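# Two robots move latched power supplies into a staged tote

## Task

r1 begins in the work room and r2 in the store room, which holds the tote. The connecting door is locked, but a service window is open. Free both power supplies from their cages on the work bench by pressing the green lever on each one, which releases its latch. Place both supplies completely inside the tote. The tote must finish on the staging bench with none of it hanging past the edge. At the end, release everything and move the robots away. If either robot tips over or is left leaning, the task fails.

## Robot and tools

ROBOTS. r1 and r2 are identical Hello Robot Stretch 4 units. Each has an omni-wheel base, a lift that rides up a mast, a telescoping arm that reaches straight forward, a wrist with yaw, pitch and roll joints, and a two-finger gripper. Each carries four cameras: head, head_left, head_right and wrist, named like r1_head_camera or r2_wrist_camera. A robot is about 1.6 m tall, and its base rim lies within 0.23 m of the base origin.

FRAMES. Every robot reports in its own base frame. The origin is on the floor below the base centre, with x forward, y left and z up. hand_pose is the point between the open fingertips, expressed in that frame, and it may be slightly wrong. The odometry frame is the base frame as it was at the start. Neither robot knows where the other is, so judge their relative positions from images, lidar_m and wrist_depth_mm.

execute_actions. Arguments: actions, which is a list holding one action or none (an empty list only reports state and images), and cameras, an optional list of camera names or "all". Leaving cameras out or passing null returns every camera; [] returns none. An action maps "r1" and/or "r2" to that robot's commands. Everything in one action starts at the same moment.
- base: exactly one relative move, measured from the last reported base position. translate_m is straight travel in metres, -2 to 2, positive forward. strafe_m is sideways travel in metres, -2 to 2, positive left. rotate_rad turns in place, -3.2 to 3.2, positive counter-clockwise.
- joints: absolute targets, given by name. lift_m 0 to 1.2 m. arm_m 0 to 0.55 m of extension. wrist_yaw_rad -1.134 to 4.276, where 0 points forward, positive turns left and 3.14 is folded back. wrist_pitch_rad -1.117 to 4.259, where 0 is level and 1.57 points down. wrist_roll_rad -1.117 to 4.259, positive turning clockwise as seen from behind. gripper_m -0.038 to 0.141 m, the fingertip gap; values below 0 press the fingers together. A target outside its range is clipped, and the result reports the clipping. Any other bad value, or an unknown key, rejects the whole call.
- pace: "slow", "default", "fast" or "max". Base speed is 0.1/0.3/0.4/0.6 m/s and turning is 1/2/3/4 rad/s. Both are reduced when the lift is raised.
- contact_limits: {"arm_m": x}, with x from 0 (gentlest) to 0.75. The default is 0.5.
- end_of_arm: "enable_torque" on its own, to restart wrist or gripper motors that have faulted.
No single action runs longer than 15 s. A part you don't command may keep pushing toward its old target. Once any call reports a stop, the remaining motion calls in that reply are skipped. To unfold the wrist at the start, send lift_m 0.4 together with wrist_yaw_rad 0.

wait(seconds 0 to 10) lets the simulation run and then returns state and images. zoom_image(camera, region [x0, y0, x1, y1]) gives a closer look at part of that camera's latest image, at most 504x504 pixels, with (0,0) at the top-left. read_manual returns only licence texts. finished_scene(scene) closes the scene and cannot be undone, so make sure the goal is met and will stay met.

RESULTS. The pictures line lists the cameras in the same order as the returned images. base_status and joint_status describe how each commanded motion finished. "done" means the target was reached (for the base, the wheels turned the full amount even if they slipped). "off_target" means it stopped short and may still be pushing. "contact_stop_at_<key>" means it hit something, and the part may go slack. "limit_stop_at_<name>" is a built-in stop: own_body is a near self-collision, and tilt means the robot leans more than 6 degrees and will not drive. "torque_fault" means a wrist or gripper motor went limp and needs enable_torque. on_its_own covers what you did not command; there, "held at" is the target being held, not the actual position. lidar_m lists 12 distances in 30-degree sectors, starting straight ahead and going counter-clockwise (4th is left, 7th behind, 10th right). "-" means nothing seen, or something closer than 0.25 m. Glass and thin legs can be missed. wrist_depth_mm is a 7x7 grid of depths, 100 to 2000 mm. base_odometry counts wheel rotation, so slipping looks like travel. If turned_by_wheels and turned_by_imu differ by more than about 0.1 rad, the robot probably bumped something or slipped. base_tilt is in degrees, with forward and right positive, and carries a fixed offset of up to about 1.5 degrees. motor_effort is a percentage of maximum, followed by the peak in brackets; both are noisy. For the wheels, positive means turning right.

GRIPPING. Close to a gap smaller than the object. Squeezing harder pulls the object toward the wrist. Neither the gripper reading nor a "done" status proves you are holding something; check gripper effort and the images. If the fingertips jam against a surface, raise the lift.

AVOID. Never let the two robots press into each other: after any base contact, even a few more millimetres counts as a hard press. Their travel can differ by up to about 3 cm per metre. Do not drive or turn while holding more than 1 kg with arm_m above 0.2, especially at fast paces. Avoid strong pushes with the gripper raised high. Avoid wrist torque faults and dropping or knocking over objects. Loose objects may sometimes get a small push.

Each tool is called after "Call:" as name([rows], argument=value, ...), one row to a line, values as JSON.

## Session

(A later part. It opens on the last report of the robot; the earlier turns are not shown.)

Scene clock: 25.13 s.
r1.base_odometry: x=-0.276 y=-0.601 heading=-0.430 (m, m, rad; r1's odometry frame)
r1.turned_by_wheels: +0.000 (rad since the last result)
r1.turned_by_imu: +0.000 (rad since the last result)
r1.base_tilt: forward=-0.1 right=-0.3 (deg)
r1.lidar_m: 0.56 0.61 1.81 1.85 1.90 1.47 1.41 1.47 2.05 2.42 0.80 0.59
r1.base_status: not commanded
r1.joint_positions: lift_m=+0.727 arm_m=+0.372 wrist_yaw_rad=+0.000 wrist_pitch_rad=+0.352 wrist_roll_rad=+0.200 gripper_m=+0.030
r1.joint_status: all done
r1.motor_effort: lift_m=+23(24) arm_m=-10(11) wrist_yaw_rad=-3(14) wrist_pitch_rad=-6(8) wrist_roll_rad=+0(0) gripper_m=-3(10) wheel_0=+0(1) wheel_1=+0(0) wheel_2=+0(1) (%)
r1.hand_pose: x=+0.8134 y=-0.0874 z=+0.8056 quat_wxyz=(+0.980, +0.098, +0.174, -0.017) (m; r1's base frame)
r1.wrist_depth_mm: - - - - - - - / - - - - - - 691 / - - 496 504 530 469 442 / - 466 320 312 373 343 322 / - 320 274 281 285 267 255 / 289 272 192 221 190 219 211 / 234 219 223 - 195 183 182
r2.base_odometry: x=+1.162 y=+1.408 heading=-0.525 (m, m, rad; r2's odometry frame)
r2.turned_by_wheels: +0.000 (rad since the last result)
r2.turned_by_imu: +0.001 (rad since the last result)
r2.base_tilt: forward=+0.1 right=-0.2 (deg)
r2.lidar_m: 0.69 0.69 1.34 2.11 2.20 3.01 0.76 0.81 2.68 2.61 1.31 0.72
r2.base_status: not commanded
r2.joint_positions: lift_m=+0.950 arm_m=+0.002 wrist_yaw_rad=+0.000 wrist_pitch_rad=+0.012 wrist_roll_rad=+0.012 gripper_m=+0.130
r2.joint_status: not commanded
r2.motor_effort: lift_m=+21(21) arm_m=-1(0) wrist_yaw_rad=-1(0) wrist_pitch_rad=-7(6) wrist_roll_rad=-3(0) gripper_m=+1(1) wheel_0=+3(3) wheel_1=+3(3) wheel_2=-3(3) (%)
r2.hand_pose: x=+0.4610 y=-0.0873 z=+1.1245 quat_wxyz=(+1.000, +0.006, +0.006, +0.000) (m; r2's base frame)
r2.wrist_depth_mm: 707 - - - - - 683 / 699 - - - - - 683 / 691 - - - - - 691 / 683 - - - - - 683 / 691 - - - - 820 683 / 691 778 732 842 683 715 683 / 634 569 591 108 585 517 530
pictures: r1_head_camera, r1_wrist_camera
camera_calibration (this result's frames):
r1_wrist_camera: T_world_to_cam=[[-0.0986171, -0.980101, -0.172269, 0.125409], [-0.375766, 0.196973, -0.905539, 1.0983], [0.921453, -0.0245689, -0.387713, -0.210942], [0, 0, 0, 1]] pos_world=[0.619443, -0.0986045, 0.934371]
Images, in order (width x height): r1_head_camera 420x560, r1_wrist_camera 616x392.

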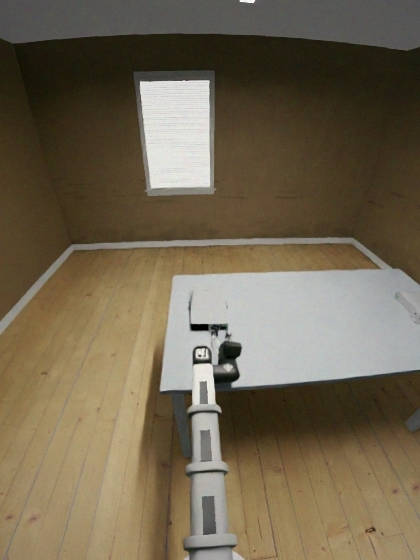

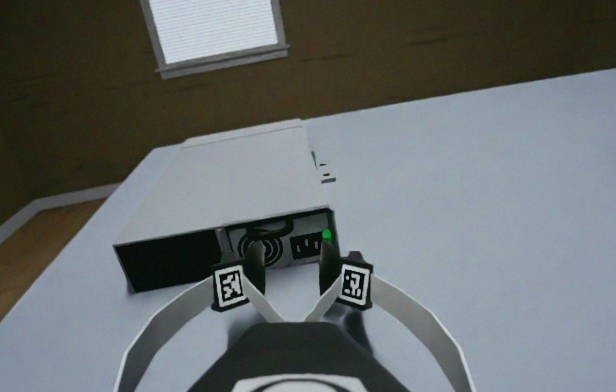

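Call:
execute_actions([
  {"r1":{"base":{"strafe_m":0.005},"joints":{"gripper_m":0.066}}},
], cameras=[])

Call:
execute_actions([
  {"r1":{"joints":{"arm_m":0.403},"pace":"slow","contact_limits":{"arm_m":0.1}}},
], cameras=[])

Call:
execute_actions([
  {"r1":{"joints":{"gripper_m":0.045}}},
], cameras=["r1_wrist_camera"])

Call:
zoom_image(camera="r1_wrist_camera", region=[190, 200, 400, 330])

Scene clock: 26.53 s.
r1.base_odometry: x=-0.274 y=-0.596 heading=-0.430 (m, m, rad; r1's odometry frame)
r1.turned_by_wheels: +0.000 (rad since the last result)
r1.turned_by_imu: +0.000 (rad since the last result)
r1.base_tilt: forward=-0.1 right=-0.4 (deg)
r1.lidar_m: 0.58 2.66 1.80 1.83 1.92 1.47 1.39 1.48 2.02 2.44 0.81 0.60
r1.base_status: done
r1.joint_positions: lift_m=+0.727 arm_m=+0.372 wrist_yaw_rad=+0.000 wrist_pitch_rad=+0.352 wrist_roll_rad=+0.200 gripper_m=+0.066
r1.joint_status: all done
r1.motor_effort: lift_m=+23(23) arm_m=-9(10) wrist_yaw_rad=-1(1) wrist_pitch_rad=-5(5) wrist_roll_rad=+0(2) gripper_m=-2(4) wheel_0=+1(9) wheel_1=+1(5) wheel_2=-1(0) (%)
r1.hand_pose: x=+0.8134 y=-0.0874 z=+0.8056 quat_wxyz=(+0.980, +0.098, +0.174, -0.017) (m; r1's base frame)
r1.wrist_depth_mm: - - - - - - - / - - - - - - 683 / - - 508 504 521 477 445 / - 484 320 309 370 342 324 / - 324 276 282 271 268 255 / 289 270 235 238 212 219 210 / 235 220 222 - 197 182 183
r2.base_odometry: x=+1.162 y=+1.408 heading=-0.525 (m, m, rad; r2's odometry frame)
r2.turned_by_wheels: +0.000 (rad since the last result)
r2.turned_by_imu: +0.000 (rad since the last result)
r2.base_tilt: forward=+0.1 right=-0.2 (deg)
r2.lidar_m: 0.67 0.73 1.34 2.10 2.19 3.04 0.78 0.82 2.66 2.61 1.30 0.70
r2.base_status: not commanded
r2.joint_positions: lift_m=+0.950 arm_m=+0.002 wrist_yaw_rad=+0.000 wrist_pitch_rad=+0.012 wrist_roll_rad=+0.012 gripper_m=+0.130
r2.joint_status: not commanded
r2.motor_effort: lift_m=+21(22) arm_m=+0(0) wrist_yaw_rad=-1(1) wrist_pitch_rad=-7(5) wrist_roll_rad=-1(1) gripper_m=-1(1) wheel_0=+3(3) wheel_1=+3(3) wheel_2=-2(3) (%)
r2.hand_pose: x=+0.4610 y=-0.0873 z=+1.1245 quat_wxyz=(+1.000, +0.006, +0.006, +0.000) (m; r2's base frame)
r2.wrist_depth_mm: 707 - - - - - 691 / 699 - - - - - 683 / 691 - - - - - 676 / 691 - - - - - 683 / 699 - - - - 809 683 / 691 768 723 842 683 707 691 / 627 574 591 108 580 517 539
pictures: none
No camera images: the call's "cameras" was empty. Leave "cameras" out to get every camera's image.

Scene clock: 27.97 s.
r1.base_odometry: x=-0.274 y=-0.596 heading=-0.430 (m, m, rad; r1's odometry frame)
r1.turned_by_wheels: +0.000 (rad since the last result)
r1.turned_by_imu: +0.000 (rad since the last result)
r1.base_tilt: forward=-0.1 right=-0.3 (deg)
r1.lidar_m: 0.57 2.64 1.81 1.86 1.90 1.48 1.39 1.47 2.03 2.44 0.81 0.61
r1.base_status: not commanded
r1.joint_positions: lift_m=+0.727 arm_m=+0.401 wrist_yaw_rad=+0.000 wrist_pitch_rad=+0.352 wrist_roll_rad=+0.200 gripper_m=+0.066
r1.joint_status: all done
r1.motor_effort: lift_m=+23(23) arm_m=+9(13) wrist_yaw_rad=-4(2) wrist_pitch_rad=-7(6) wrist_roll_rad=-2(1) gripper_m=-2(2) wheel_0=+1(1) wheel_1=+1(1) wheel_2=-1(1) (%)
r1.contact_limits: arm_m 0.1
r1.hand_pose: x=+0.8431 y=-0.0873 z=+0.8056 quat_wxyz=(+0.980, +0.098, +0.174, -0.017) (m; r1's base frame)
r1.wrist_depth_mm: - - - - - - - / - - - - - - 683 / - - 496 496 530 473 445 / - 492 322 304 373 343 322 / - 287 250 251 271 267 256 / 290 264 236 238 212 220 211 / 233 220 223 - 198 183 183
r2.base_odometry: x=+1.162 y=+1.408 heading=-0.525 (m, m, rad; r2's odometry frame)
r2.turned_by_wheels: +0.000 (rad since the last result)
r2.turned_by_imu: +0.000 (rad since the last result)
r2.base_tilt: forward=+0.1 right=-0.2 (deg)
r2.lidar_m: 0.66 0.73 1.34 2.09 2.23 3.06 0.77 0.83 2.70 2.63 1.28 0.70
r2.base_status: not commanded
r2.joint_positions: lift_m=+0.950 arm_m=+0.002 wrist_yaw_rad=+0.000 wrist_pitch_rad=+0.012 wrist_roll_rad=+0.012 gripper_m=+0.130
r2.joint_status: not commanded
r2.motor_effort: lift_m=+21(21) arm_m=+0(0) wrist_yaw_rad=-1(1) wrist_pitch_rad=-6(6) wrist_roll_rad=+0(1) gripper_m=-1(0) wheel_0=+3(3) wheel_1=+3(3) wheel_2=-3(2) (%)
r2.hand_pose: x=+0.4610 y=-0.0873 z=+1.1245 quat_wxyz=(+1.000, +0.006, +0.006, +0.000) (m; r2's base frame)
r2.wrist_depth_mm: 707 - - - - - 691 / 699 - - - - - 676 / 691 - - - - - 683 / 691 - - - - - 683 / 691 - - - - 809 691 / 691 768 732 842 683 707 683 / 627 574 591 108 585 512 535
pictures: none
No camera images: the call's "cameras" was empty. Leave "cameras" out to get every camera's image.

Scene clock: 28.90 s.
r1.base_odometry: x=-0.274 y=-0.596 heading=-0.429 (m, m, rad; r1's odometry frame)
r1.turned_by_wheels: +0.001 (rad since the last result)
r1.turned_by_imu: +0.001 (rad since the last result)
r1.base_tilt: forward=+0.0 right=-0.4 (deg)
r1.lidar_m: 0.56 2.65 1.82 1.86 1.90 1.47 1.40 1.47 2.03 2.44 0.81 0.59
r1.base_status: not commanded
r1.joint_positions: lift_m=+0.727 arm_m=+0.401 wrist_yaw_rad=+0.006 wrist_pitch_rad=+0.352 wrist_roll_rad=+0.200 gripper_m=+0.045
r1.joint_status: all done
r1.on_its_own: wrist_yaw_rad is at rest, and its effort (-21) is outside its rest range (-13 to +13)
r1.motor_effort: lift_m=+23(23) arm_m=+9(9) wrist_yaw_rad=-21(19) wrist_pitch_rad=-6(6) wrist_roll_rad=+2(2) gripper_m=-8(12) wheel_0=+4(4) wheel_1=+3(3) wheel_2=+1(2) (%)
r1.hand_pose: x=+0.8436 y=-0.0857 z=+0.8056 quat_wxyz=(+0.980, +0.098, +0.174, -0.014) (m; r1's base frame)
r1.wrist_depth_mm: - - - - - - - / - - - - - - 683 / - - 661 484 525 477 442 / - 517 322 296 370 342 322 / - 303 247 250 272 268 253 / 291 263 235 240 192 218 210 / 235 219 223 - 197 183 183
r2.base_odometry: x=+1.162 y=+1.408 heading=-0.525 (m, m, rad; r2's odometry frame)
r2.turned_by_wheels: +0.000 (rad since the last result)
r2.turned_by_imu: +0.000 (rad since the last result)
r2.base_tilt: forward=+0.2 right=-0.2 (deg)
r2.lidar_m: 0.68 0.73 1.33 2.10 2.22 3.04 0.78 0.83 2.67 2.61 1.27 0.72
r2.base_status: not commanded
r2.joint_positions: lift_m=+0.950 arm_m=+0.002 wrist_yaw_rad=+0.000 wrist_pitch_rad=+0.012 wrist_roll_rad=+0.012 gripper_m=+0.130
r2.joint_status: not commanded
r2.motor_effort: lift_m=+21(22) arm_m=+0(1) wrist_yaw_rad=-1(0) wrist_pitch_rad=-7(6) wrist_roll_rad=-2(2) gripper_m=+0(1) wheel_0=+3(3) wheel_1=+3(3) wheel_2=-2(3) (%)
r2.hand_pose: x=+0.4610 y=-0.0873 z=+1.1245 quat_wxyz=(+1.000, +0.006, +0.006, +0.000) (m; r2's base frame)
r2.wrist_depth_mm: 707 - - - - - 683 / 699 - - - - - 683 / 691 - - - - - 691 / 683 - - - - - 683 / 683 - - - - 809 683 / 691 768 723 842 683 699 683 / 627 574 591 108 585 512 535
pictures: r1_wrist_camera
camera_calibration (this result's frames):
r1_wrist_camera: T_world_to_cam=[[-0.0927269, -0.980677, -0.172261, 0.124956], [-0.377049, 0.194706, -0.905496, 1.11014], [0.92154, -0.019013, -0.387818, -0.238228], [0, 0, 0, 1]] pos_world=[0.649701, -0.0981393, 0.934362]
Images, in order (width x height): r1_wrist_camera 616x392.

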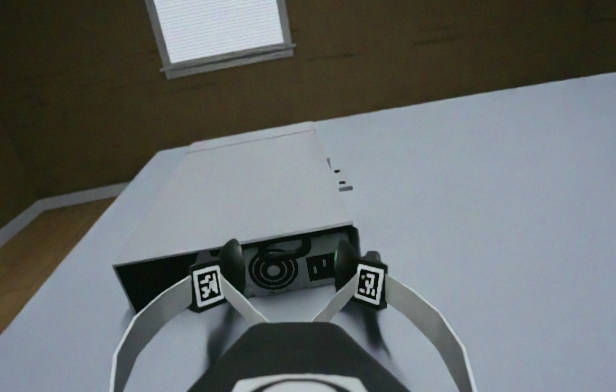

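Region (190, 200, 400, 330) of r1_wrist_camera's 616x392 image, scaled by 2.400; it fills the top 312 rows of this view, and the rest is white.

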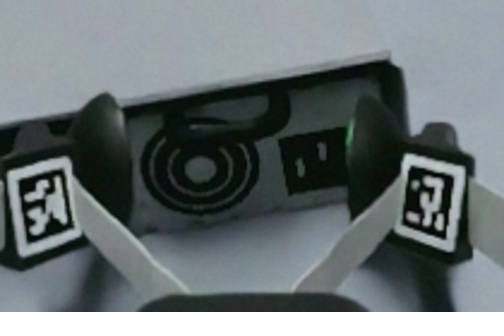

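Call:
execute_actions([
  {"r1":{"joints":{"gripper_m":0.075,"arm_m":0.36}}},
], cameras=[])

Call:
execute_actions([
  {"r1":{"joints":{"lift_m":0.98,"wrist_roll_rad":0.0},"pace":"fast"}},
], cameras=[])

Call:
execute_actions([
  {"r1":{"base":{"translate_m":0.28},"joints":{"wrist_pitch_rad":1.7,"arm_m":0.42}}},
], cameras=["r1_wrist_camera","r1_head_camera","r2_wrist_camera"])

Scene clock: 32.80 s.
r1.base_odometry: x=-0.274 y=-0.596 heading=-0.430 (m, m, rad; r1's odometry frame)
r1.turned_by_wheels: -0.001 (rad since the last result)
r1.turned_by_imu: +0.000 (rad since the last result)
r1.base_tilt: forward=-0.1 right=-0.4 (deg)
r1.lidar_m: 0.56 2.64 1.81 1.86 1.92 1.46 1.41 1.47 2.05 2.45 0.83 0.58
r1.base_status: not commanded
r1.joint_positions: lift_m=+0.727 arm_m=+0.362 wrist_yaw_rad=+0.000 wrist_pitch_rad=+0.352 wrist_roll_rad=+0.200 gripper_m=+0.075
r1.joint_status: all done
r1.motor_effort: lift_m=+23(23) arm_m=-9(9) wrist_yaw_rad=+0(20) wrist_pitch_rad=-6(5) wrist_roll_rad=-1(1) gripper_m=+0(9) wheel_0=+1(5) wheel_1=+1(3) wheel_2=-1(1) (%)
r1.hand_pose: x=+0.8033 y=-0.0874 z=+0.8056 quat_wxyz=(+0.980, +0.098, +0.174, -0.017) (m; r1's base frame)
r1.wrist_depth_mm: - - - - - - - / - - - - - - 691 / - - 508 508 530 477 445 / - 488 322 309 373 343 320 / - 325 289 289 278 267 255 / 287 265 237 238 206 220 211 / 235 221 223 - 199 183 183
r2.base_odometry: x=+1.162 y=+1.408 heading=-0.525 (m, m, rad; r2's odometry frame)
r2.turned_by_wheels: +0.000 (rad since the last result)
r2.turned_by_imu: +0.001 (rad since the last result)
r2.base_tilt: forward=+0.1 right=-0.3 (deg)
r2.lidar_m: 0.68 0.72 1.34 2.12 2.20 3.03 0.76 0.83 2.68 2.60 1.30 0.73
r2.base_status: not commanded
r2.joint_positions: lift_m=+0.950 arm_m=+0.002 wrist_yaw_rad=+0.000 wrist_pitch_rad=+0.012 wrist_roll_rad=+0.012 gripper_m=+0.130
r2.joint_status: not commanded
r2.motor_effort: lift_m=+21(21) arm_m=+0(0) wrist_yaw_rad=-1(1) wrist_pitch_rad=-6(7) wrist_roll_rad=-2(1) gripper_m=+0(2) wheel_0=+3(3) wheel_1=+3(3) wheel_2=-3(2) (%)
r2.hand_pose: x=+0.4610 y=-0.0873 z=+1.1245 quat_wxyz=(+1.000, +0.006, +0.006, +0.000) (m; r2's base frame)
r2.wrist_depth_mm: 707 - - - - - 676 / 699 - - - - - 683 / 691 - - - - - 676 / 691 - - - - - 683 / 691 - - - - 809 683 / 691 778 723 842 683 715 683 / 627 574 591 108 585 512 535
pictures: none
No camera images: the call's "cameras" was empty. Leave "cameras" out to get every camera's image.

Scene clock: 34.50 s.
r1.base_odometry: x=-0.274 y=-0.596 heading=-0.430 (m, m, rad; r1's odometry frame)
r1.turned_by_wheels: +0.000 (rad since the last result)
r1.turned_by_imu: +0.000 (rad since the last result)
r1.base_tilt: forward=+0.0 right=-0.3 (deg)
r1.lidar_m: 0.56 2.65 1.79 1.84 1.92 1.48 1.40 1.47 2.04 2.45 0.83 0.60
r1.base_status: not commanded
r1.joint_positions: lift_m=+0.980 arm_m=+0.362 wrist_yaw_rad=+0.000 wrist_pitch_rad=+0.352 wrist_roll_rad=+0.000 gripper_m=+0.075
r1.joint_status: all done
r1.motor_effort: lift_m=+23(24) arm_m=-9(9) wrist_yaw_rad=-2(1) wrist_pitch_rad=-6(5) wrist_roll_rad=-2(3) gripper_m=-3(2) wheel_0=+1(1) wheel_1=+1(1) wheel_2=-1(1) (%)
r1.hand_pose: x=+0.8033 y=-0.0874 z=+1.0586 quat_wxyz=(+0.985, +0.000, +0.175, +0.000) (m; r1's base frame)
r1.wrist_depth_mm: - - - - - - - / - - - - - - - / - - - - - - - / - - - - - - - / - - 732 759 778 778 798 / 1618 1576 500 549 206 621 621 / 1397 517 480 - 530 508 521
r2.base_odometry: x=+1.162 y=+1.408 heading=-0.525 (m, m, rad; r2's odometry frame)
r2.turned_by_wheels: +0.000 (rad since the last result)
r2.turned_by_imu: +0.000 (rad since the last result)
r2.base_tilt: forward=+0.1 right=-0.2 (deg)
r2.lidar_m: 0.67 0.71 1.33 2.11 2.19 3.05 0.78 0.83 2.68 2.64 1.32 0.71
r2.base_status: not commanded
r2.joint_positions: lift_m=+0.950 arm_m=+0.002 wrist_yaw_rad=+0.000 wrist_pitch_rad=+0.012 wrist_roll_rad=+0.012 gripper_m=+0.130
r2.joint_status: not commanded
r2.motor_effort: lift_m=+21(22) arm_m=-1(0) wrist_yaw_rad=-1(1) wrist_pitch_rad=-7(6) wrist_roll_rad=-2(1) gripper_m=+1(1) wheel_0=+3(3) wheel_1=+3(3) wheel_2=-3(2) (%)
r2.hand_pose: x=+0.4610 y=-0.0873 z=+1.1245 quat_wxyz=(+1.000, +0.006, +0.006, +0.000) (m; r2's base frame)
r2.wrist_depth_mm: 707 - - - - - 683 / 699 - - - - - 676 / 683 - - - - - 691 / 683 - - - - - 683 / 691 - - - - 809 691 / 691 778 723 842 683 707 683 / 627 574 585 108 585 517 539
pictures: none
No camera images: the call's "cameras" was empty. Leave "cameras" out to get every camera's image.

Scene clock: 36.90 s.
r1.base_odometry: x=-0.019 y=-0.713 heading=-0.430 (m, m, rad; r1's odometry frame)
r1.turned_by_wheels: +0.000 (rad since the last result)
r1.turned_by_imu: +0.001 (rad since the last result)
r1.base_tilt: forward=+0.0 right=-0.4 (deg)
r1.lidar_m: 0.28 0.30 1.69 1.73 1.91 1.76 1.68 1.76 2.44 1.15 0.43 0.31
r1.base_status: done
r1.joint_positions: lift_m=+0.980 arm_m=+0.418 wrist_yaw_rad=+0.000 wrist_pitch_rad=+1.699 wrist_roll_rad=+0.000 gripper_m=+0.075
r1.joint_status: all done
r1.motor_effort: lift_m=+22(23) arm_m=+9(11) wrist_yaw_rad=-1(2) wrist_pitch_rad=+1(0) wrist_roll_rad=+0(4) gripper_m=-1(2) wheel_0=+1(5) wheel_1=-1(4) wheel_2=+2(7) (%)
r1.hand_pose: x=+0.5523 y=-0.0874 z=+0.8720 quat_wxyz=(+0.660, +0.000, +0.751, +0.000) (m; r1's base frame)
r1.wrist_depth_mm: 294 257 257 259 304 310 312 / 301 266 264 266 315 319 320 / 310 272 273 274 322 327 330 / 319 324 325 281 332 336 340 / 330 330 334 342 343 347 351 / 342 340 342 343 205 359 364 / 353 353 353 - 368 373 379
r2.base_odometry: x=+1.162 y=+1.408 heading=-0.525 (m, m, rad; r2's odometry frame)
r2.turned_by_wheels: +0.000 (rad since the last result)
r2.turned_by_imu: +0.001 (rad since the last result)
r2.base_tilt: forward=+0.1 right=-0.3 (deg)
r2.lidar_m: 0.66 0.73 1.36 2.09 2.20 3.06 0.77 0.82 2.70 2.61 1.31 0.72
r2.base_status: not commanded
r2.joint_positions: lift_m=+0.950 arm_m=+0.002 wrist_yaw_rad=+0.000 wrist_pitch_rad=+0.012 wrist_roll_rad=+0.012 gripper_m=+0.130
r2.joint_status: not commanded
r2.motor_effort: lift_m=+21(21) arm_m=+0(1) wrist_yaw_rad=-1(1) wrist_pitch_rad=-7(7) wrist_roll_rad=-4(1) gripper_m=-1(0) wheel_0=+3(3) wheel_1=+3(3) wheel_2=-3(2) (%)
r2.hand_pose: x=+0.4610 y=-0.0873 z=+1.1245 quat_wxyz=(+1.000, +0.006, +0.006, +0.000) (m; r2's base frame)
r2.wrist_depth_mm: 707 - - - - - 683 / 691 - - - - - 676 / 691 - - - - - 683 / 691 - - - - - 691 / 691 - - - - 820 683 / 691 768 723 842 691 707 691 / 627 569 591 108 585 517 535
pictures: r1_head_camera, r1_wrist_camera, r2_wrist_camera
camera_calibration (this result's frames):
r1_wrist_camera: T_world_to_cam=[[0.00629662, -0.999439, 0.0328803, -0.127483], [-0.985697, -0.000665791, 0.168525, 0.443318], [-0.168409, -0.0334711, -0.985149, 1.17747], [0, 0, 0, 1]] pos_world=[0.636076, -0.0877051, 1.08946]
r2_wrist_camera: T_world_to_cam=[[-0.0128126, -0.998814, -0.0469649, -0.0329398], [-0.00982281, 0.0470923, -0.998842, 1.19425], [0.99987, -0.0123365, -0.0104145, -0.217649], [0, 0, 0, 1]] pos_world=[0.228929, -0.0918257, 1.18905]
Images, in order (width x height): r1_head_camera 420x560, r1_wrist_camera 616x392, r2_wrist_camera 616x392.

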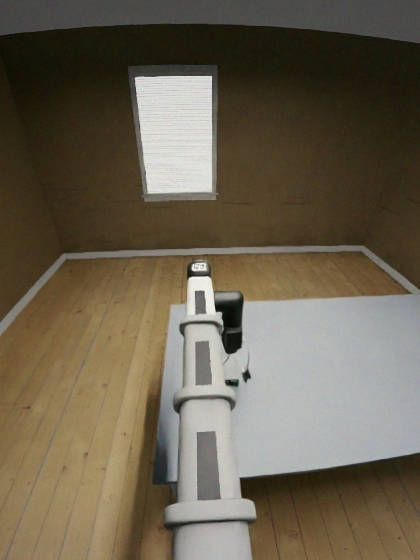

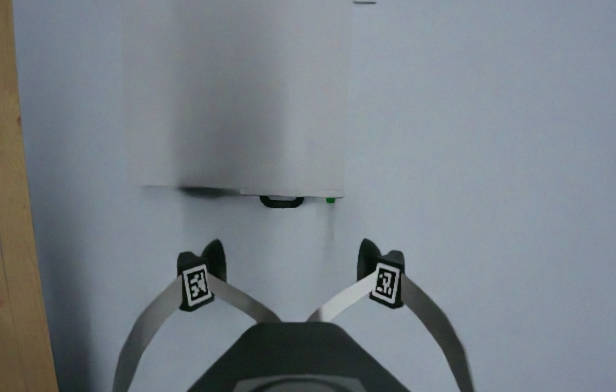

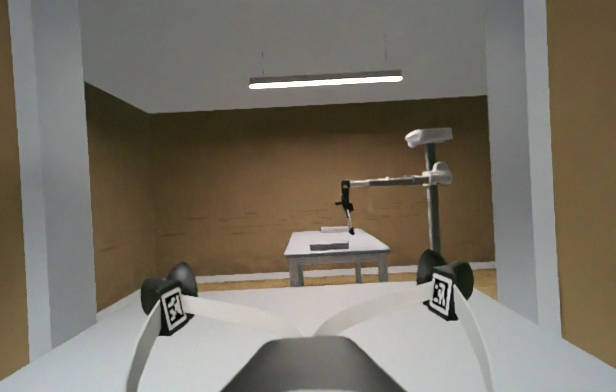

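Call:
zoom_image(camera="r1_wrist_camera", region=[120, 150, 370, 290])

Region (120, 150, 370, 290) of r1_wrist_camera's 616x392 image, scaled by 2.016; it fills the top 282 rows of this view, and the rest is white.

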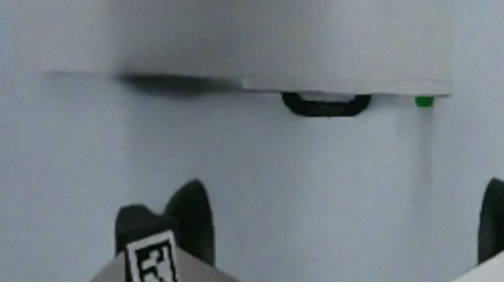

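Call:
execute_actions([
  {"r1":{"base":{"strafe_m":-0.003},"joints":{"lift_m":0.902,"wrist_roll_rad":0.045}}},
], cameras=["r1_wrist_camera","r2_wrist_camera"])

Scene clock: 39.00 s.
r1.base_odometry: x=-0.020 y=-0.716 heading=-0.430 (m, m, rad; r1's odometry frame)
r1.turned_by_wheels: +0.000 (rad since the last result)
r1.turned_by_imu: +0.000 (rad since the last result)
r1.base_tilt: forward=-0.1 right=-0.3 (deg)
r1.lidar_m: 0.27 0.31 1.71 1.74 1.91 1.76 1.69 1.76 2.41 1.16 0.41 0.32
r1.base_status: done
r1.joint_positions: lift_m=+0.902 arm_m=+0.418 wrist_yaw_rad=+0.000 wrist_pitch_rad=+1.699 wrist_roll_rad=+0.045 gripper_m=+0.075
r1.joint_status: all done
r1.motor_effort: lift_m=+18(22) arm_m=+9(9) wrist_yaw_rad=+0(1) wrist_pitch_rad=+1(1) wrist_roll_rad=+1(3) gripper_m=-2(0) wheel_0=+2(10) wheel_1=-1(4) wheel_2=+1(1) (%)
r1.hand_pose: x=+0.5523 y=-0.0874 z=+0.7943 quat_wxyz=(+0.660, +0.015, +0.751, -0.017) (m; r1's base frame)
r1.wrist_depth_mm: 181 183 185 187 233 236 238 / 188 188 190 192 239 242 246 / 212 193 195 198 247 251 253 / 239 198 202 204 253 258 260 / 249 251 253 259 260 266 270 / 256 257 260 263 206 273 278 / 264 267 268 - 278 283 289
r2.base_odometry: x=+1.162 y=+1.408 heading=-0.525 (m, m, rad; r2's odometry frame)
r2.turned_by_wheels: +0.000 (rad since the last result)
r2.turned_by_imu: +0.001 (rad since the last result)
r2.base_tilt: forward=+0.1 right=-0.2 (deg)
r2.lidar_m: 0.68 0.69 1.32 2.11 2.21 3.04 0.76 0.83 2.70 2.63 1.29 0.71
r2.base_status: not commanded
r2.joint_positions: lift_m=+0.950 arm_m=+0.002 wrist_yaw_rad=+0.000 wrist_pitch_rad=+0.012 wrist_roll_rad=+0.012 gripper_m=+0.130
r2.joint_status: not commanded
r2.motor_effort: lift_m=+21(21) arm_m=-1(0) wrist_yaw_rad=-1(1) wrist_pitch_rad=-6(7) wrist_roll_rad=-2(2) gripper_m=-2(1) wheel_0=+3(3) wheel_1=+3(3) wheel_2=-3(3) (%)
r2.hand_pose: x=+0.4610 y=-0.0873 z=+1.1245 quat_wxyz=(+1.000, +0.006, +0.006, +0.000) (m; r2's base frame)
r2.wrist_depth_mm: 715 - - - - - 683 / 699 - - - - - 683 / 691 - - - - - 691 / 691 - - - - - 683 / 691 - - - - 809 683 / 691 768 723 842 683 707 691 / 627 569 585 108 585 517 535
pictures: r1_wrist_camera, r2_wrist_camera
camera_calibration (this result's frames):
r1_wrist_camera: T_world_to_cam=[[-0.0375788, -0.99855, 0.0385555, -0.105128], [-0.984741, 0.0435645, 0.168485, 0.459755], [-0.16992, -0.0316357, -0.98495, 1.10181], [0, 0, 0, 1]] pos_world=[0.636008, -0.0901479, 1.01182]
r2_wrist_camera: T_world_to_cam=[[-0.0128125, -0.998814, -0.046965, -0.0329398], [-0.00982264, 0.0470923, -0.998842, 1.19425], [0.99987, -0.0123363, -0.0104144, -0.217649], [0, 0, 0, 1]] pos_world=[0.228929, -0.0918257, 1.18905]
Images, in order (width x height): r1_wrist_camera 616x392, r2_wrist_camera 616x392.

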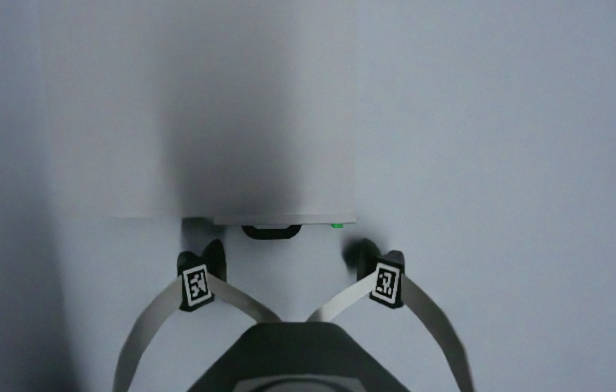

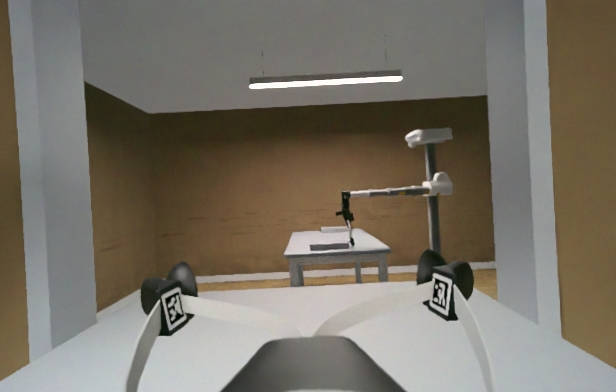

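Call:
execute_actions([
  {"r1":{"joints":{"lift_m":0.899,"gripper_m":0.062}}},
], cameras=[])

Call:
execute_actions([
  {"r1":{"joints":{"arm_m":0.436},"pace":"slow","contact_limits":{"arm_m":0.1}}},
], cameras=["r1_wrist_camera"])

Scene clock: 39.97 s.
r1.base_odometry: x=-0.020 y=-0.716 heading=-0.430 (m, m, rad; r1's odometry frame)
r1.turned_by_wheels: +0.000 (rad since the last result)
r1.turned_by_imu: +0.000 (rad since the last result)
r1.base_tilt: forward=+0.0 right=-0.4 (deg)
r1.lidar_m: 0.28 0.29 1.70 1.71 1.91 1.74 1.68 1.76 2.46 1.16 0.40 0.31
r1.base_status: not commanded
r1.joint_positions: lift_m=+0.899 arm_m=+0.418 wrist_yaw_rad=+0.000 wrist_pitch_rad=+1.699 wrist_roll_rad=+0.045 gripper_m=+0.062
r1.joint_status: all done
r1.motor_effort: lift_m=+18(18) arm_m=+9(9) wrist_yaw_rad=-2(1) wrist_pitch_rad=+1(1) wrist_roll_rad=+1(1) gripper_m=-1(4) wheel_0=+2(2) wheel_1=-1(1) wheel_2=+1(1) (%)
r1.hand_pose: x=+0.5523 y=-0.0874 z=+0.7913 quat_wxyz=(+0.660, +0.015, +0.751, -0.017) (m; r1's base frame)
r1.wrist_depth_mm: 179 181 182 184 229 233 234 / 183 185 187 190 236 239 241 / 208 190 193 196 243 247 249 / 235 196 198 200 252 253 257 / 245 249 249 255 256 263 266 / 253 256 199 259 265 271 276 / 262 263 266 - 276 279 283
r2.base_odometry: x=+1.162 y=+1.408 heading=-0.525 (m, m, rad; r2's odometry frame)
r2.turned_by_wheels: +0.000 (rad since the last result)
r2.turned_by_imu: +0.000 (rad since the last result)
r2.base_tilt: forward=+0.1 right=-0.2 (deg)
r2.lidar_m: 0.67 0.72 1.33 2.11 2.18 3.05 0.80 0.84 2.71 2.61 1.30 0.73
r2.base_status: not commanded
r2.joint_positions: lift_m=+0.950 arm_m=+0.002 wrist_yaw_rad=+0.000 wrist_pitch_rad=+0.012 wrist_roll_rad=+0.012 gripper_m=+0.130
r2.joint_status: not commanded
r2.motor_effort: lift_m=+21(21) arm_m=+0(0) wrist_yaw_rad=-1(1) wrist_pitch_rad=-6(6) wrist_roll_rad=-1(3) gripper_m=+1(1) wheel_0=+3(3) wheel_1=+3(3) wheel_2=-2(3) (%)
r2.hand_pose: x=+0.4610 y=-0.0873 z=+1.1245 quat_wxyz=(+1.000, +0.006, +0.006, +0.000) (m; r2's base frame)
r2.wrist_depth_mm: 707 - - - - - 683 / 691 - - - - - 691 / 691 - - - - - 691 / 683 - - - - - 683 / 691 - - - - 809 683 / 691 778 723 842 691 707 683 / 627 569 591 108 580 512 535
pictures: none
No camera images: the call's "cameras" was empty. Leave "cameras" out to get every camera's image.

Scene clock: 41.07 s.
r1.base_odometry: x=-0.020 y=-0.716 heading=-0.430 (m, m, rad; r1's odometry frame)
r1.turned_by_wheels: +0.000 (rad since the last result)
r1.turned_by_imu: +0.000 (rad since the last result)
r1.base_tilt: forward=-0.1 right=-0.3 (deg)
r1.lidar_m: 0.27 0.30 1.73 1.73 1.90 1.74 1.70 1.75 2.46 1.15 0.40 0.31
r1.base_status: not commanded
r1.joint_positions: lift_m=+0.899 arm_m=+0.434 wrist_yaw_rad=+0.000 wrist_pitch_rad=+1.700 wrist_roll_rad=+0.045 gripper_m=+0.062
r1.joint_status: all done
r1.motor_effort: lift_m=+18(18) arm_m=+9(12) wrist_yaw_rad=-1(1) wrist_pitch_rad=+1(1) wrist_roll_rad=-2(1) gripper_m=-2(2) wheel_0=+2(2) wheel_1=-1(1) wheel_2=+1(1) (%)
r1.contact_limits: arm_m 0.1
r1.hand_pose: x=+0.5682 y=-0.0874 z=+0.7913 quat_wxyz=(+0.660, +0.015, +0.751, -0.017) (m; r1's base frame)
r1.wrist_depth_mm: 178 180 182 185 229 232 235 / 184 185 187 190 236 240 241 / 209 191 193 195 243 246 249 / 234 196 198 201 251 254 256 / 246 248 202 206 257 262 264 / 254 254 198 262 264 271 274 / 263 264 266 - 277 279 285
r2.base_odometry: x=+1.162 y=+1.408 heading=-0.525 (m, m, rad; r2's odometry frame)
r2.turned_by_wheels: +0.000 (rad since the last result)
r2.turned_by_imu: +0.000 (rad since the last result)
r2.base_tilt: forward=+0.1 right=-0.2 (deg)
r2.lidar_m: 0.67 0.70 1.33 2.09 2.20 3.04 0.78 0.84 2.71 2.62 1.28 0.72
r2.base_status: not commanded
r2.joint_positions: lift_m=+0.950 arm_m=+0.002 wrist_yaw_rad=+0.000 wrist_pitch_rad=+0.012 wrist_roll_rad=+0.012 gripper_m=+0.130
r2.joint_status: not commanded
r2.motor_effort: lift_m=+21(22) arm_m=+0(0) wrist_yaw_rad=-1(1) wrist_pitch_rad=-7(6) wrist_roll_rad=-2(1) gripper_m=+0(1) wheel_0=+3(3) wheel_1=+3(3) wheel_2=-2(3) (%)
r2.hand_pose: x=+0.4610 y=-0.0873 z=+1.1245 quat_wxyz=(+1.000, +0.006, +0.006, +0.000) (m; r2's base frame)
r2.wrist_depth_mm: 707 - - - - - 691 / 699 - - - - - 683 / 691 - - - - - 683 / 691 - - - - - 683 / 683 - - - - 809 691 / 691 768 723 842 683 715 683 / 627 569 591 108 585 517 535
pictures: r1_wrist_camera
camera_calibration (this result's frames):
r1_wrist_camera: T_world_to_cam=[[-0.0376096, -0.998548, 0.038567, -0.104407], [-0.984709, 0.0436025, 0.16866, 0.475738], [-0.170097, -0.031634, -0.984919, 1.10161], [0, 0, 0, 1]] pos_world=[0.651918, -0.09015, 1.00879]
Images, in order (width x height): r1_wrist_camera 616x392.

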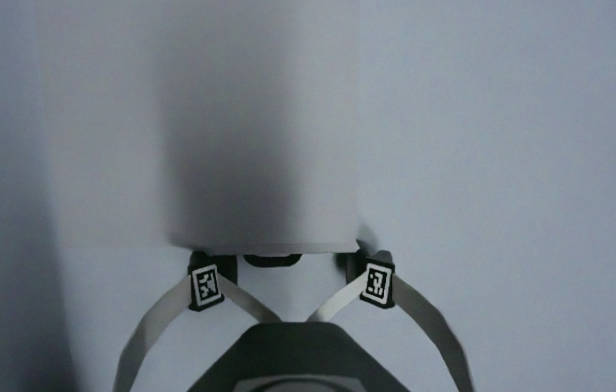

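Call:
execute_actions([
  {"r1":{"joints":{"arm_m":0.44,"gripper_m":0.03},"pace":"slow","contact_limits":{"arm_m":0.1}}},
], cameras=["r1_wrist_camera","r1_head_right_camera"])

Scene clock: 43.93 s.
r1.base_odometry: x=-0.020 y=-0.716 heading=-0.429 (m, m, rad; r1's odometry frame)
r1.turned_by_wheels: +0.000 (rad since the last result)
r1.turned_by_imu: +0.001 (rad since the last result)
r1.base_tilt: forward=+0.0 right=-0.4 (deg)
r1.lidar_m: 0.28 0.31 1.72 1.75 1.91 1.77 1.67 1.75 2.44 1.16 0.41 0.32
r1.base_status: not commanded
r1.joint_positions: lift_m=+0.899 arm_m=+0.438 wrist_yaw_rad=-0.001 wrist_pitch_rad=+1.704 wrist_roll_rad=+0.045 gripper_m=+0.030
r1.joint_status: all done
r1.motor_effort: lift_m=+20(20) arm_m=+10(13) wrist_yaw_rad=+3(3) wrist_pitch_rad=-10(12) wrist_roll_rad=+0(0) gripper_m=-12(12) wheel_0=+3(3) wheel_1=+0(1) wheel_2=+2(1) (%)
r1.contact_limits: arm_m 0.1
r1.hand_pose: x=+0.5708 y=-0.0874 z=+0.7913 quat_wxyz=(+0.658, +0.015, +0.752, -0.017) (m; r1's base frame)
r1.wrist_depth_mm: 177 178 180 181 227 229 231 / 182 183 185 187 234 237 237 / 207 188 190 193 240 244 247 / 236 195 197 199 248 251 254 / 244 247 202 204 255 259 264 / 252 253 209 258 190 268 276 / 262 263 264 - 274 277 282
r2.base_odometry: x=+1.162 y=+1.408 heading=-0.525 (m, m, rad; r2's odometry frame)
r2.turned_by_wheels: +0.000 (rad since the last result)
r2.turned_by_imu: +0.001 (rad since the last result)
r2.base_tilt: forward=+0.2 right=-0.2 (deg)
r2.lidar_m: 0.67 0.73 1.34 2.10 2.21 3.02 0.78 0.83 2.65 2.63 1.31 0.70
r2.base_status: not commanded
r2.joint_positions: lift_m=+0.950 arm_m=+0.002 wrist_yaw_rad=+0.000 wrist_pitch_rad=+0.012 wrist_roll_rad=+0.012 gripper_m=+0.130
r2.joint_status: not commanded
r2.motor_effort: lift_m=+21(21) arm_m=-1(0) wrist_yaw_rad=-1(0) wrist_pitch_rad=-6(6) wrist_roll_rad=-3(3) gripper_m=+0(1) wheel_0=+3(3) wheel_1=+3(3) wheel_2=-3(3) (%)
r2.hand_pose: x=+0.4610 y=-0.0873 z=+1.1245 quat_wxyz=(+1.000, +0.006, +0.006, +0.000) (m; r2's base frame)
r2.wrist_depth_mm: 707 - - - - - 683 / 699 - - - - - 683 / 691 - - - - - 683 / 691 - - - - - 683 / 691 - - - - 820 691 / 691 768 732 842 683 715 683 / 627 574 585 108 585 517 535
pictures: r1_head_right_camera, r1_wrist_camera
camera_calibration (this result's frames):
r1_wrist_camera: T_world_to_cam=[[-0.0387474, -0.998498, 0.0387272, -0.103738], [-0.983984, 0.0448753, 0.172516, 0.47493], [-0.173995, -0.0314224, -0.984245, 1.10379], [0, 0, 0, 1]] pos_world=[0.655357, -0.0902108, 1.00848]
Images, in order (width x height): r1_head_right_camera 420x672, r1_wrist_camera 616x392.

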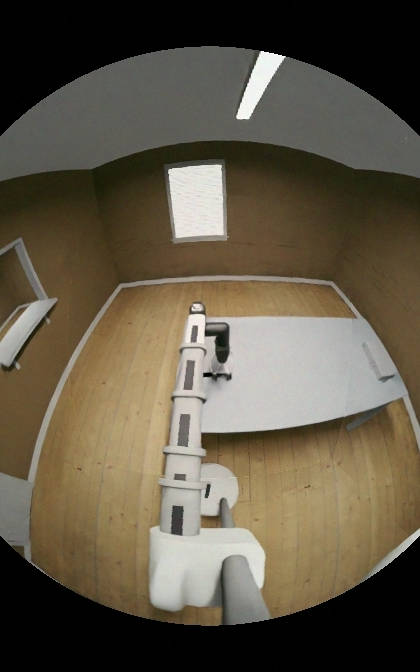

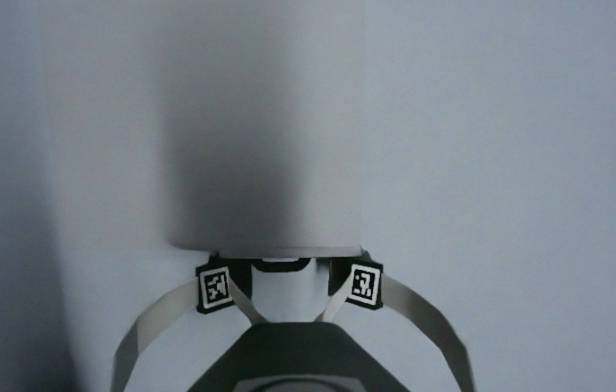

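Call:
execute_actions([
  {"r1":{"base":{"strafe_m":0.003},"joints":{"lift_m":0.894,"gripper_m":0.005},"pace":"slow"}},
], cameras=["r1_wrist_camera","r1_head_camera"])

Call:
zoom_image(camera="r1_head_camera", region=[190, 340, 280, 410])

Scene clock: 45.47 s.
r1.base_odometry: x=-0.019 y=-0.713 heading=-0.429 (m, m, rad; r1's odometry frame)
r1.turned_by_wheels: +0.000 (rad since the last result)
r1.turned_by_imu: +0.000 (rad since the last result)
r1.base_tilt: forward=-0.1 right=-0.4 (deg)
r1.lidar_m: 0.29 0.27 1.71 1.73 1.91 1.76 1.68 1.76 2.45 1.17 0.42 0.31
r1.base_status: done
r1.joint_positions: lift_m=+0.894 arm_m=+0.438 wrist_yaw_rad=-0.002 wrist_pitch_rad=+1.705 wrist_roll_rad=+0.045 gripper_m=+0.006
r1.joint_status: all done
r1.motor_effort: lift_m=+24(25) arm_m=+10(10) wrist_yaw_rad=+5(6) wrist_pitch_rad=-16(16) wrist_roll_rad=+1(1) gripper_m=-22(22) wheel_0=+1(3) wheel_1=+1(4) wheel_2=+1(3) (%)
r1.hand_pose: x=+0.5701 y=-0.0873 z=+0.7861 quat_wxyz=(+0.658, +0.016, +0.753, -0.018) (m; r1's base frame)
r1.wrist_depth_mm: 168 170 173 175 220 223 224 / 174 176 178 179 226 229 231 / 181 181 183 185 234 236 238 / 206 186 189 191 240 243 247 / 236 193 195 197 248 254 255 / 245 246 187 253 192 260 265 / 253 256 258 - 266 271 274
r2.base_odometry: x=+1.162 y=+1.408 heading=-0.525 (m, m, rad; r2's odometry frame)
r2.turned_by_wheels: +0.000 (rad since the last result)
r2.turned_by_imu: +0.000 (rad since the last result)
r2.base_tilt: forward=+0.2 right=-0.2 (deg)
r2.lidar_m: 0.67 0.73 1.30 2.08 2.20 3.02 0.79 0.85 2.71 2.62 1.27 0.70
r2.base_status: not commanded
r2.joint_positions: lift_m=+0.950 arm_m=+0.002 wrist_yaw_rad=+0.000 wrist_pitch_rad=+0.012 wrist_roll_rad=+0.012 gripper_m=+0.130
r2.joint_status: not commanded
r2.motor_effort: lift_m=+21(21) arm_m=+0(1) wrist_yaw_rad=+0(1) wrist_pitch_rad=-6(6) wrist_roll_rad=-2(2) gripper_m=+0(0) wheel_0=+3(3) wheel_1=+3(3) wheel_2=-3(3) (%)
r2.hand_pose: x=+0.4610 y=-0.0873 z=+1.1245 quat_wxyz=(+1.000, +0.006, +0.006, +0.000) (m; r2's base frame)
r2.wrist_depth_mm: 707 - - - - - 683 / 699 - - - - - 683 / 691 - - - - - 683 / 691 - - - - - 683 / 691 - - - - 809 683 / 691 768 723 831 683 715 691 / 627 574 591 108 585 517 535
pictures: r1_head_camera, r1_wrist_camera
camera_calibration (this result's frames):
r1_wrist_camera: T_world_to_cam=[[-0.0398672, -0.998451, 0.0388, -0.102928], [-0.983592, 0.0460523, 0.174433, 0.473556], [-0.17595, -0.0312092, -0.983904, 1.09938], [0, 0, 0, 1]] pos_world=[0.655118, -0.0902658, 1.00308]
Images, in order (width x height): r1_head_camera 420x560, r1_wrist_camera 616x392.

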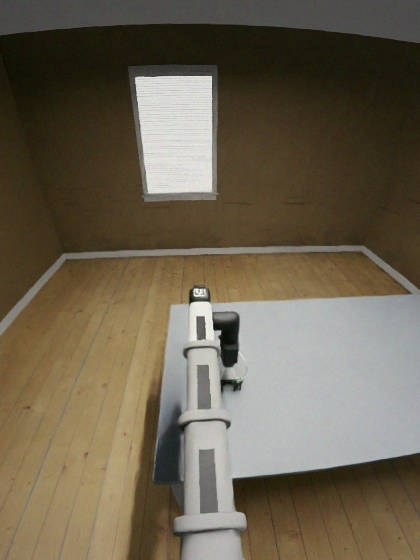

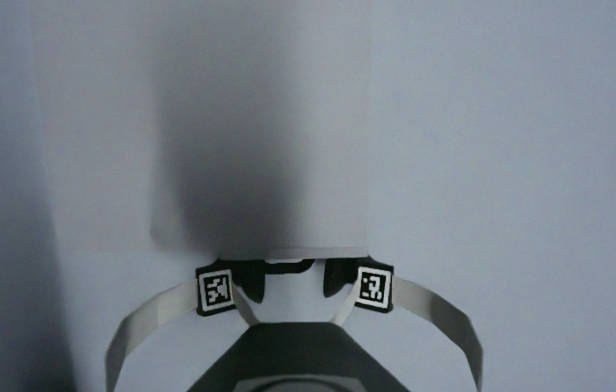

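Region (190, 340, 280, 410) of r1_head_camera's 420x560 image, scaled by 5.600, with more detail than that image has.

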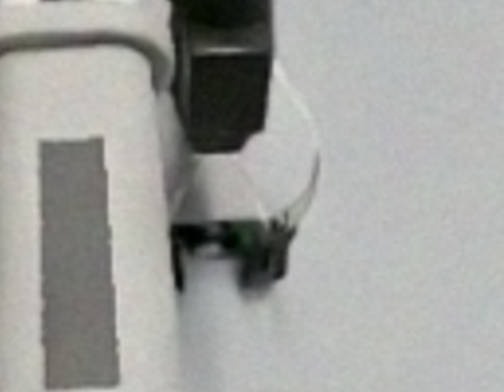

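Firm grip. Lower a bit to relieve the pull-up and pull out.

Call:
execute_actions([
  {"r1":{"joints":{"lift_m":0.889,"arm_m":0.41},"pace":"slow"}},
], cameras=["r1_wrist_camera"])

Scene clock: 46.90 s.
r1.base_odometry: x=-0.019 y=-0.713 heading=-0.429 (m, m, rad; r1's odometry frame)
r1.turned_by_wheels: +0.000 (rad since the last result)
r1.turned_by_imu: +0.000 (rad since the last result)
r1.base_tilt: forward=-0.1 right=-0.3 (deg)
r1.lidar_m: 0.28 0.29 1.71 1.72 1.92 1.77 1.69 1.78 2.48 1.16 0.42 0.30
r1.base_status: not commanded
r1.joint_positions: lift_m=+0.889 arm_m=+0.412 wrist_yaw_rad=+0.000 wrist_pitch_rad=+1.699 wrist_roll_rad=+0.045 gripper_m=+0.005
r1.joint_status: all done
r1.motor_effort: lift_m=+19(24) arm_m=-9(12) wrist_yaw_rad=-3(12) wrist_pitch_rad=+1(30) wrist_roll_rad=+0(1) gripper_m=-4(24) wheel_0=+0(1) wheel_1=+0(1) wheel_2=+1(2) (%)
r1.hand_pose: x=+0.5456 y=-0.0874 z=+0.7812 quat_wxyz=(+0.660, +0.015, +0.751, -0.017) (m; r1's base frame)
r1.wrist_depth_mm: 168 171 173 175 220 223 225 / 174 175 177 180 226 229 232 / 180 181 183 185 233 236 238 / 226 186 187 190 240 243 246 / 236 238 240 221 249 252 254 / 243 245 188 191 253 260 264 / 251 251 256 - 263 268 272
r2.base_odometry: x=+1.162 y=+1.408 heading=-0.525 (m, m, rad; r2's odometry frame)
r2.turned_by_wheels: +0.000 (rad since the last result)
r2.turned_by_imu: +0.000 (rad since the last result)
r2.base_tilt: forward=+0.1 right=-0.2 (deg)
r2.lidar_m: 0.68 0.73 1.33 2.11 2.18 3.03 0.79 0.85 2.69 2.62 1.31 0.72
r2.base_status: not commanded
r2.joint_positions: lift_m=+0.950 arm_m=+0.002 wrist_yaw_rad=+0.000 wrist_pitch_rad=+0.012 wrist_roll_rad=+0.012 gripper_m=+0.130
r2.joint_status: not commanded
r2.motor_effort: lift_m=+21(21) arm_m=+0(0) wrist_yaw_rad=-1(1) wrist_pitch_rad=-6(7) wrist_roll_rad=-1(2) gripper_m=+0(1) wheel_0=+3(3) wheel_1=+3(3) wheel_2=-3(2) (%)
r2.hand_pose: x=+0.4610 y=-0.0873 z=+1.1245 quat_wxyz=(+1.000, +0.006, +0.006, +0.000) (m; r2's base frame)
r2.wrist_depth_mm: 715 - - - - - 683 / 699 - - - - - 691 / 683 - - - - - 683 / 683 - - - - - 683 / 683 - - - - 809 683 / 691 778 732 842 683 707 683 / 634 574 591 108 585 517 535
pictures: r1_wrist_camera
camera_calibration (this result's frames):
r1_wrist_camera: T_world_to_cam=[[-0.0378214, -0.998538, 0.0386266, -0.104809], [-0.984736, 0.0438148, 0.16845, 0.455387], [-0.169896, -0.031666, -0.984953, 1.08774], [0, 0, 0, 1]] pos_world=[0.629274, -0.0901642, 0.998708]
Images, in order (width x height): r1_wrist_camera 616x392.

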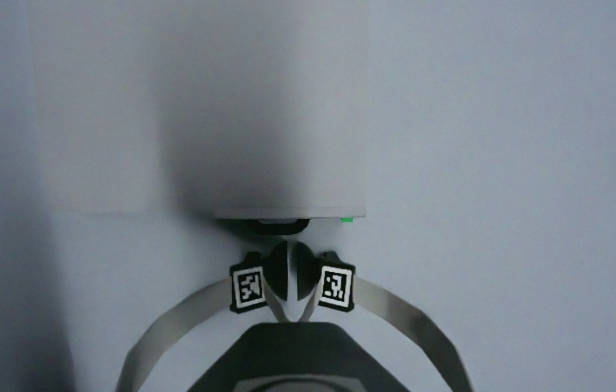

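Call:
execute_actions([
  {"r1":{"joints":{"lift_m":0.897,"gripper_m":0.068}}},
], cameras=[])

Call:
execute_actions([
  {"r1":{"joints":{"arm_m":0.438},"pace":"slow","contact_limits":{"arm_m":0.1}}},
], cameras=["r1_wrist_camera"])

Scene clock: 49.00 s.
r1.base_odometry: x=-0.019 y=-0.713 heading=-0.429 (m, m, rad; r1's odometry frame)
r1.turned_by_wheels: +0.000 (rad since the last result)
r1.turned_by_imu: +0.000 (rad since the last result)
r1.base_tilt: forward=+0.0 right=-0.4 (deg)
r1.lidar_m: 0.28 0.30 1.69 1.74 1.92 1.74 1.69 1.75 2.45 1.14 0.41 0.32
r1.base_status: not commanded
r1.joint_positions: lift_m=+0.897 arm_m=+0.412 wrist_yaw_rad=+0.000 wrist_pitch_rad=+1.699 wrist_roll_rad=+0.045 gripper_m=+0.068
r1.joint_status: all done
r1.motor_effort: lift_m=+23(25) arm_m=-9(9) wrist_yaw_rad=-2(2) wrist_pitch_rad=+1(1) wrist_roll_rad=-2(2) gripper_m=-1(3) wheel_0=+0(0) wheel_1=-1(1) wheel_2=+1(1) (%)
r1.hand_pose: x=+0.5456 y=-0.0874 z=+0.7889 quat_wxyz=(+0.660, +0.015, +0.751, -0.017) (m; r1's base frame)
r1.wrist_depth_mm: 176 178 180 182 227 231 234 / 183 182 186 187 234 236 239 / 207 187 190 192 241 244 247 / 234 193 196 198 249 253 255 / 244 246 247 253 254 260 263 / 251 252 255 257 263 268 272 / 258 260 264 - 272 276 282
r2.base_odometry: x=+1.162 y=+1.408 heading=-0.525 (m, m, rad; r2's odometry frame)
r2.turned_by_wheels: +0.000 (rad since the last result)
r2.turned_by_imu: +0.001 (rad since the last result)
r2.base_tilt: forward=+0.1 right=-0.2 (deg)
r2.lidar_m: 0.67 0.72 1.34 2.08 2.22 3.01 0.78 0.80 2.71 2.62 1.31 0.73
r2.base_status: not commanded
r2.joint_positions: lift_m=+0.950 arm_m=+0.002 wrist_yaw_rad=+0.000 wrist_pitch_rad=+0.012 wrist_roll_rad=+0.012 gripper_m=+0.130
r2.joint_status: not commanded
r2.motor_effort: lift_m=+21(21) arm_m=+0(0) wrist_yaw_rad=-1(1) wrist_pitch_rad=-6(6) wrist_roll_rad=-1(2) gripper_m=+0(1) wheel_0=+3(3) wheel_1=+3(3) wheel_2=-3(3) (%)
r2.hand_pose: x=+0.4610 y=-0.0873 z=+1.1245 quat_wxyz=(+1.000, +0.006, +0.006, +0.000) (m; r2's base frame)
r2.wrist_depth_mm: 699 - - - - - 683 / 699 - - - - - 683 / 691 - - - - - 683 / 691 - - - - - 683 / 691 - - - - 809 683 / 691 778 732 842 683 707 683 / 634 574 591 108 585 512 539
pictures: none
No camera images: the call's "cameras" was empty. Leave "cameras" out to get every camera's image.

Scene clock: 50.33 s.
r1.base_odometry: x=-0.019 y=-0.713 heading=-0.429 (m, m, rad; r1's odometry frame)
r1.turned_by_wheels: +0.000 (rad since the last result)
r1.turned_by_imu: +0.000 (rad since the last result)
r1.base_tilt: forward=+0.0 right=-0.3 (deg)
r1.lidar_m: 0.29 0.30 1.71 1.73 1.91 1.77 1.69 1.76 2.44 1.15 0.42 0.32
r1.base_status: not commanded
r1.joint_positions: lift_m=+0.897 arm_m=+0.436 wrist_yaw_rad=-0.001 wrist_pitch_rad=+1.703 wrist_roll_rad=+0.045 gripper_m=+0.068
r1.joint_status: all done
r1.motor_effort: lift_m=+23(23) arm_m=+10(8) wrist_yaw_rad=+0(1) wrist_pitch_rad=-8(9) wrist_roll_rad=+0(1) gripper_m=-2(1) wheel_0=+0(0) wheel_1=+0(0) wheel_2=+1(1) (%)
r1.contact_limits: arm_m 0.1
r1.hand_pose: x=+0.5690 y=-0.0874 z=+0.7890 quat_wxyz=(+0.659, +0.015, +0.752, -0.017) (m; r1's base frame)
r1.wrist_depth_mm: 176 177 179 181 227 229 232 / 181 182 184 186 233 236 238 / 206 187 190 192 240 245 246 / 232 193 195 198 249 252 254 / 243 247 201 204 253 260 264 / 251 253 255 258 203 270 271 / 259 260 264 - 273 277 283
r2.base_odometry: x=+1.162 y=+1.408 heading=-0.525 (m, m, rad; r2's odometry frame)
r2.turned_by_wheels: +0.000 (rad since the last result)
r2.turned_by_imu: +0.000 (rad since the last result)
r2.base_tilt: forward=+0.1 right=-0.1 (deg)
r2.lidar_m: 0.66 0.75 1.31 2.08 2.20 3.05 0.80 0.82 2.69 2.62 1.29 0.71
r2.base_status: not commanded
r2.joint_positions: lift_m=+0.950 arm_m=+0.002 wrist_yaw_rad=+0.000 wrist_pitch_rad=+0.012 wrist_roll_rad=+0.012 gripper_m=+0.130
r2.joint_status: not commanded
r2.motor_effort: lift_m=+21(21) arm_m=+0(0) wrist_yaw_rad=-1(1) wrist_pitch_rad=-6(6) wrist_roll_rad=+0(3) gripper_m=+0(1) wheel_0=+3(3) wheel_1=+3(3) wheel_2=-3(3) (%)
r2.hand_pose: x=+0.4610 y=-0.0873 z=+1.1245 quat_wxyz=(+1.000, +0.006, +0.006, +0.000) (m; r2's base frame)
r2.wrist_depth_mm: 707 - - - - - 683 / 699 - - - - - 683 / 691 - - - - - 683 / 691 - - - - - 683 / 691 - - - - 809 683 / 683 768 723 842 683 715 683 / 627 569 585 108 585 517 535
pictures: r1_wrist_camera
camera_calibration (this result's frames):
r1_wrist_camera: T_world_to_cam=[[-0.0384348, -0.998509, 0.0387534, -0.103943], [-0.984112, 0.044551, 0.171868, 0.474191], [-0.173338, -0.031532, -0.984357, 1.10096], [0, 0, 0, 1]] pos_world=[0.653501, -0.0901987, 1.00627]
Images, in order (width x height): r1_wrist_camera 616x392.

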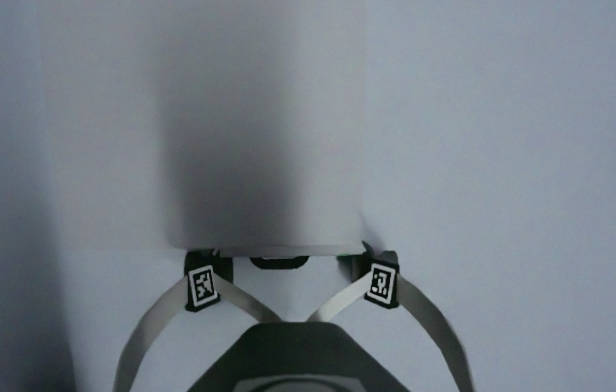

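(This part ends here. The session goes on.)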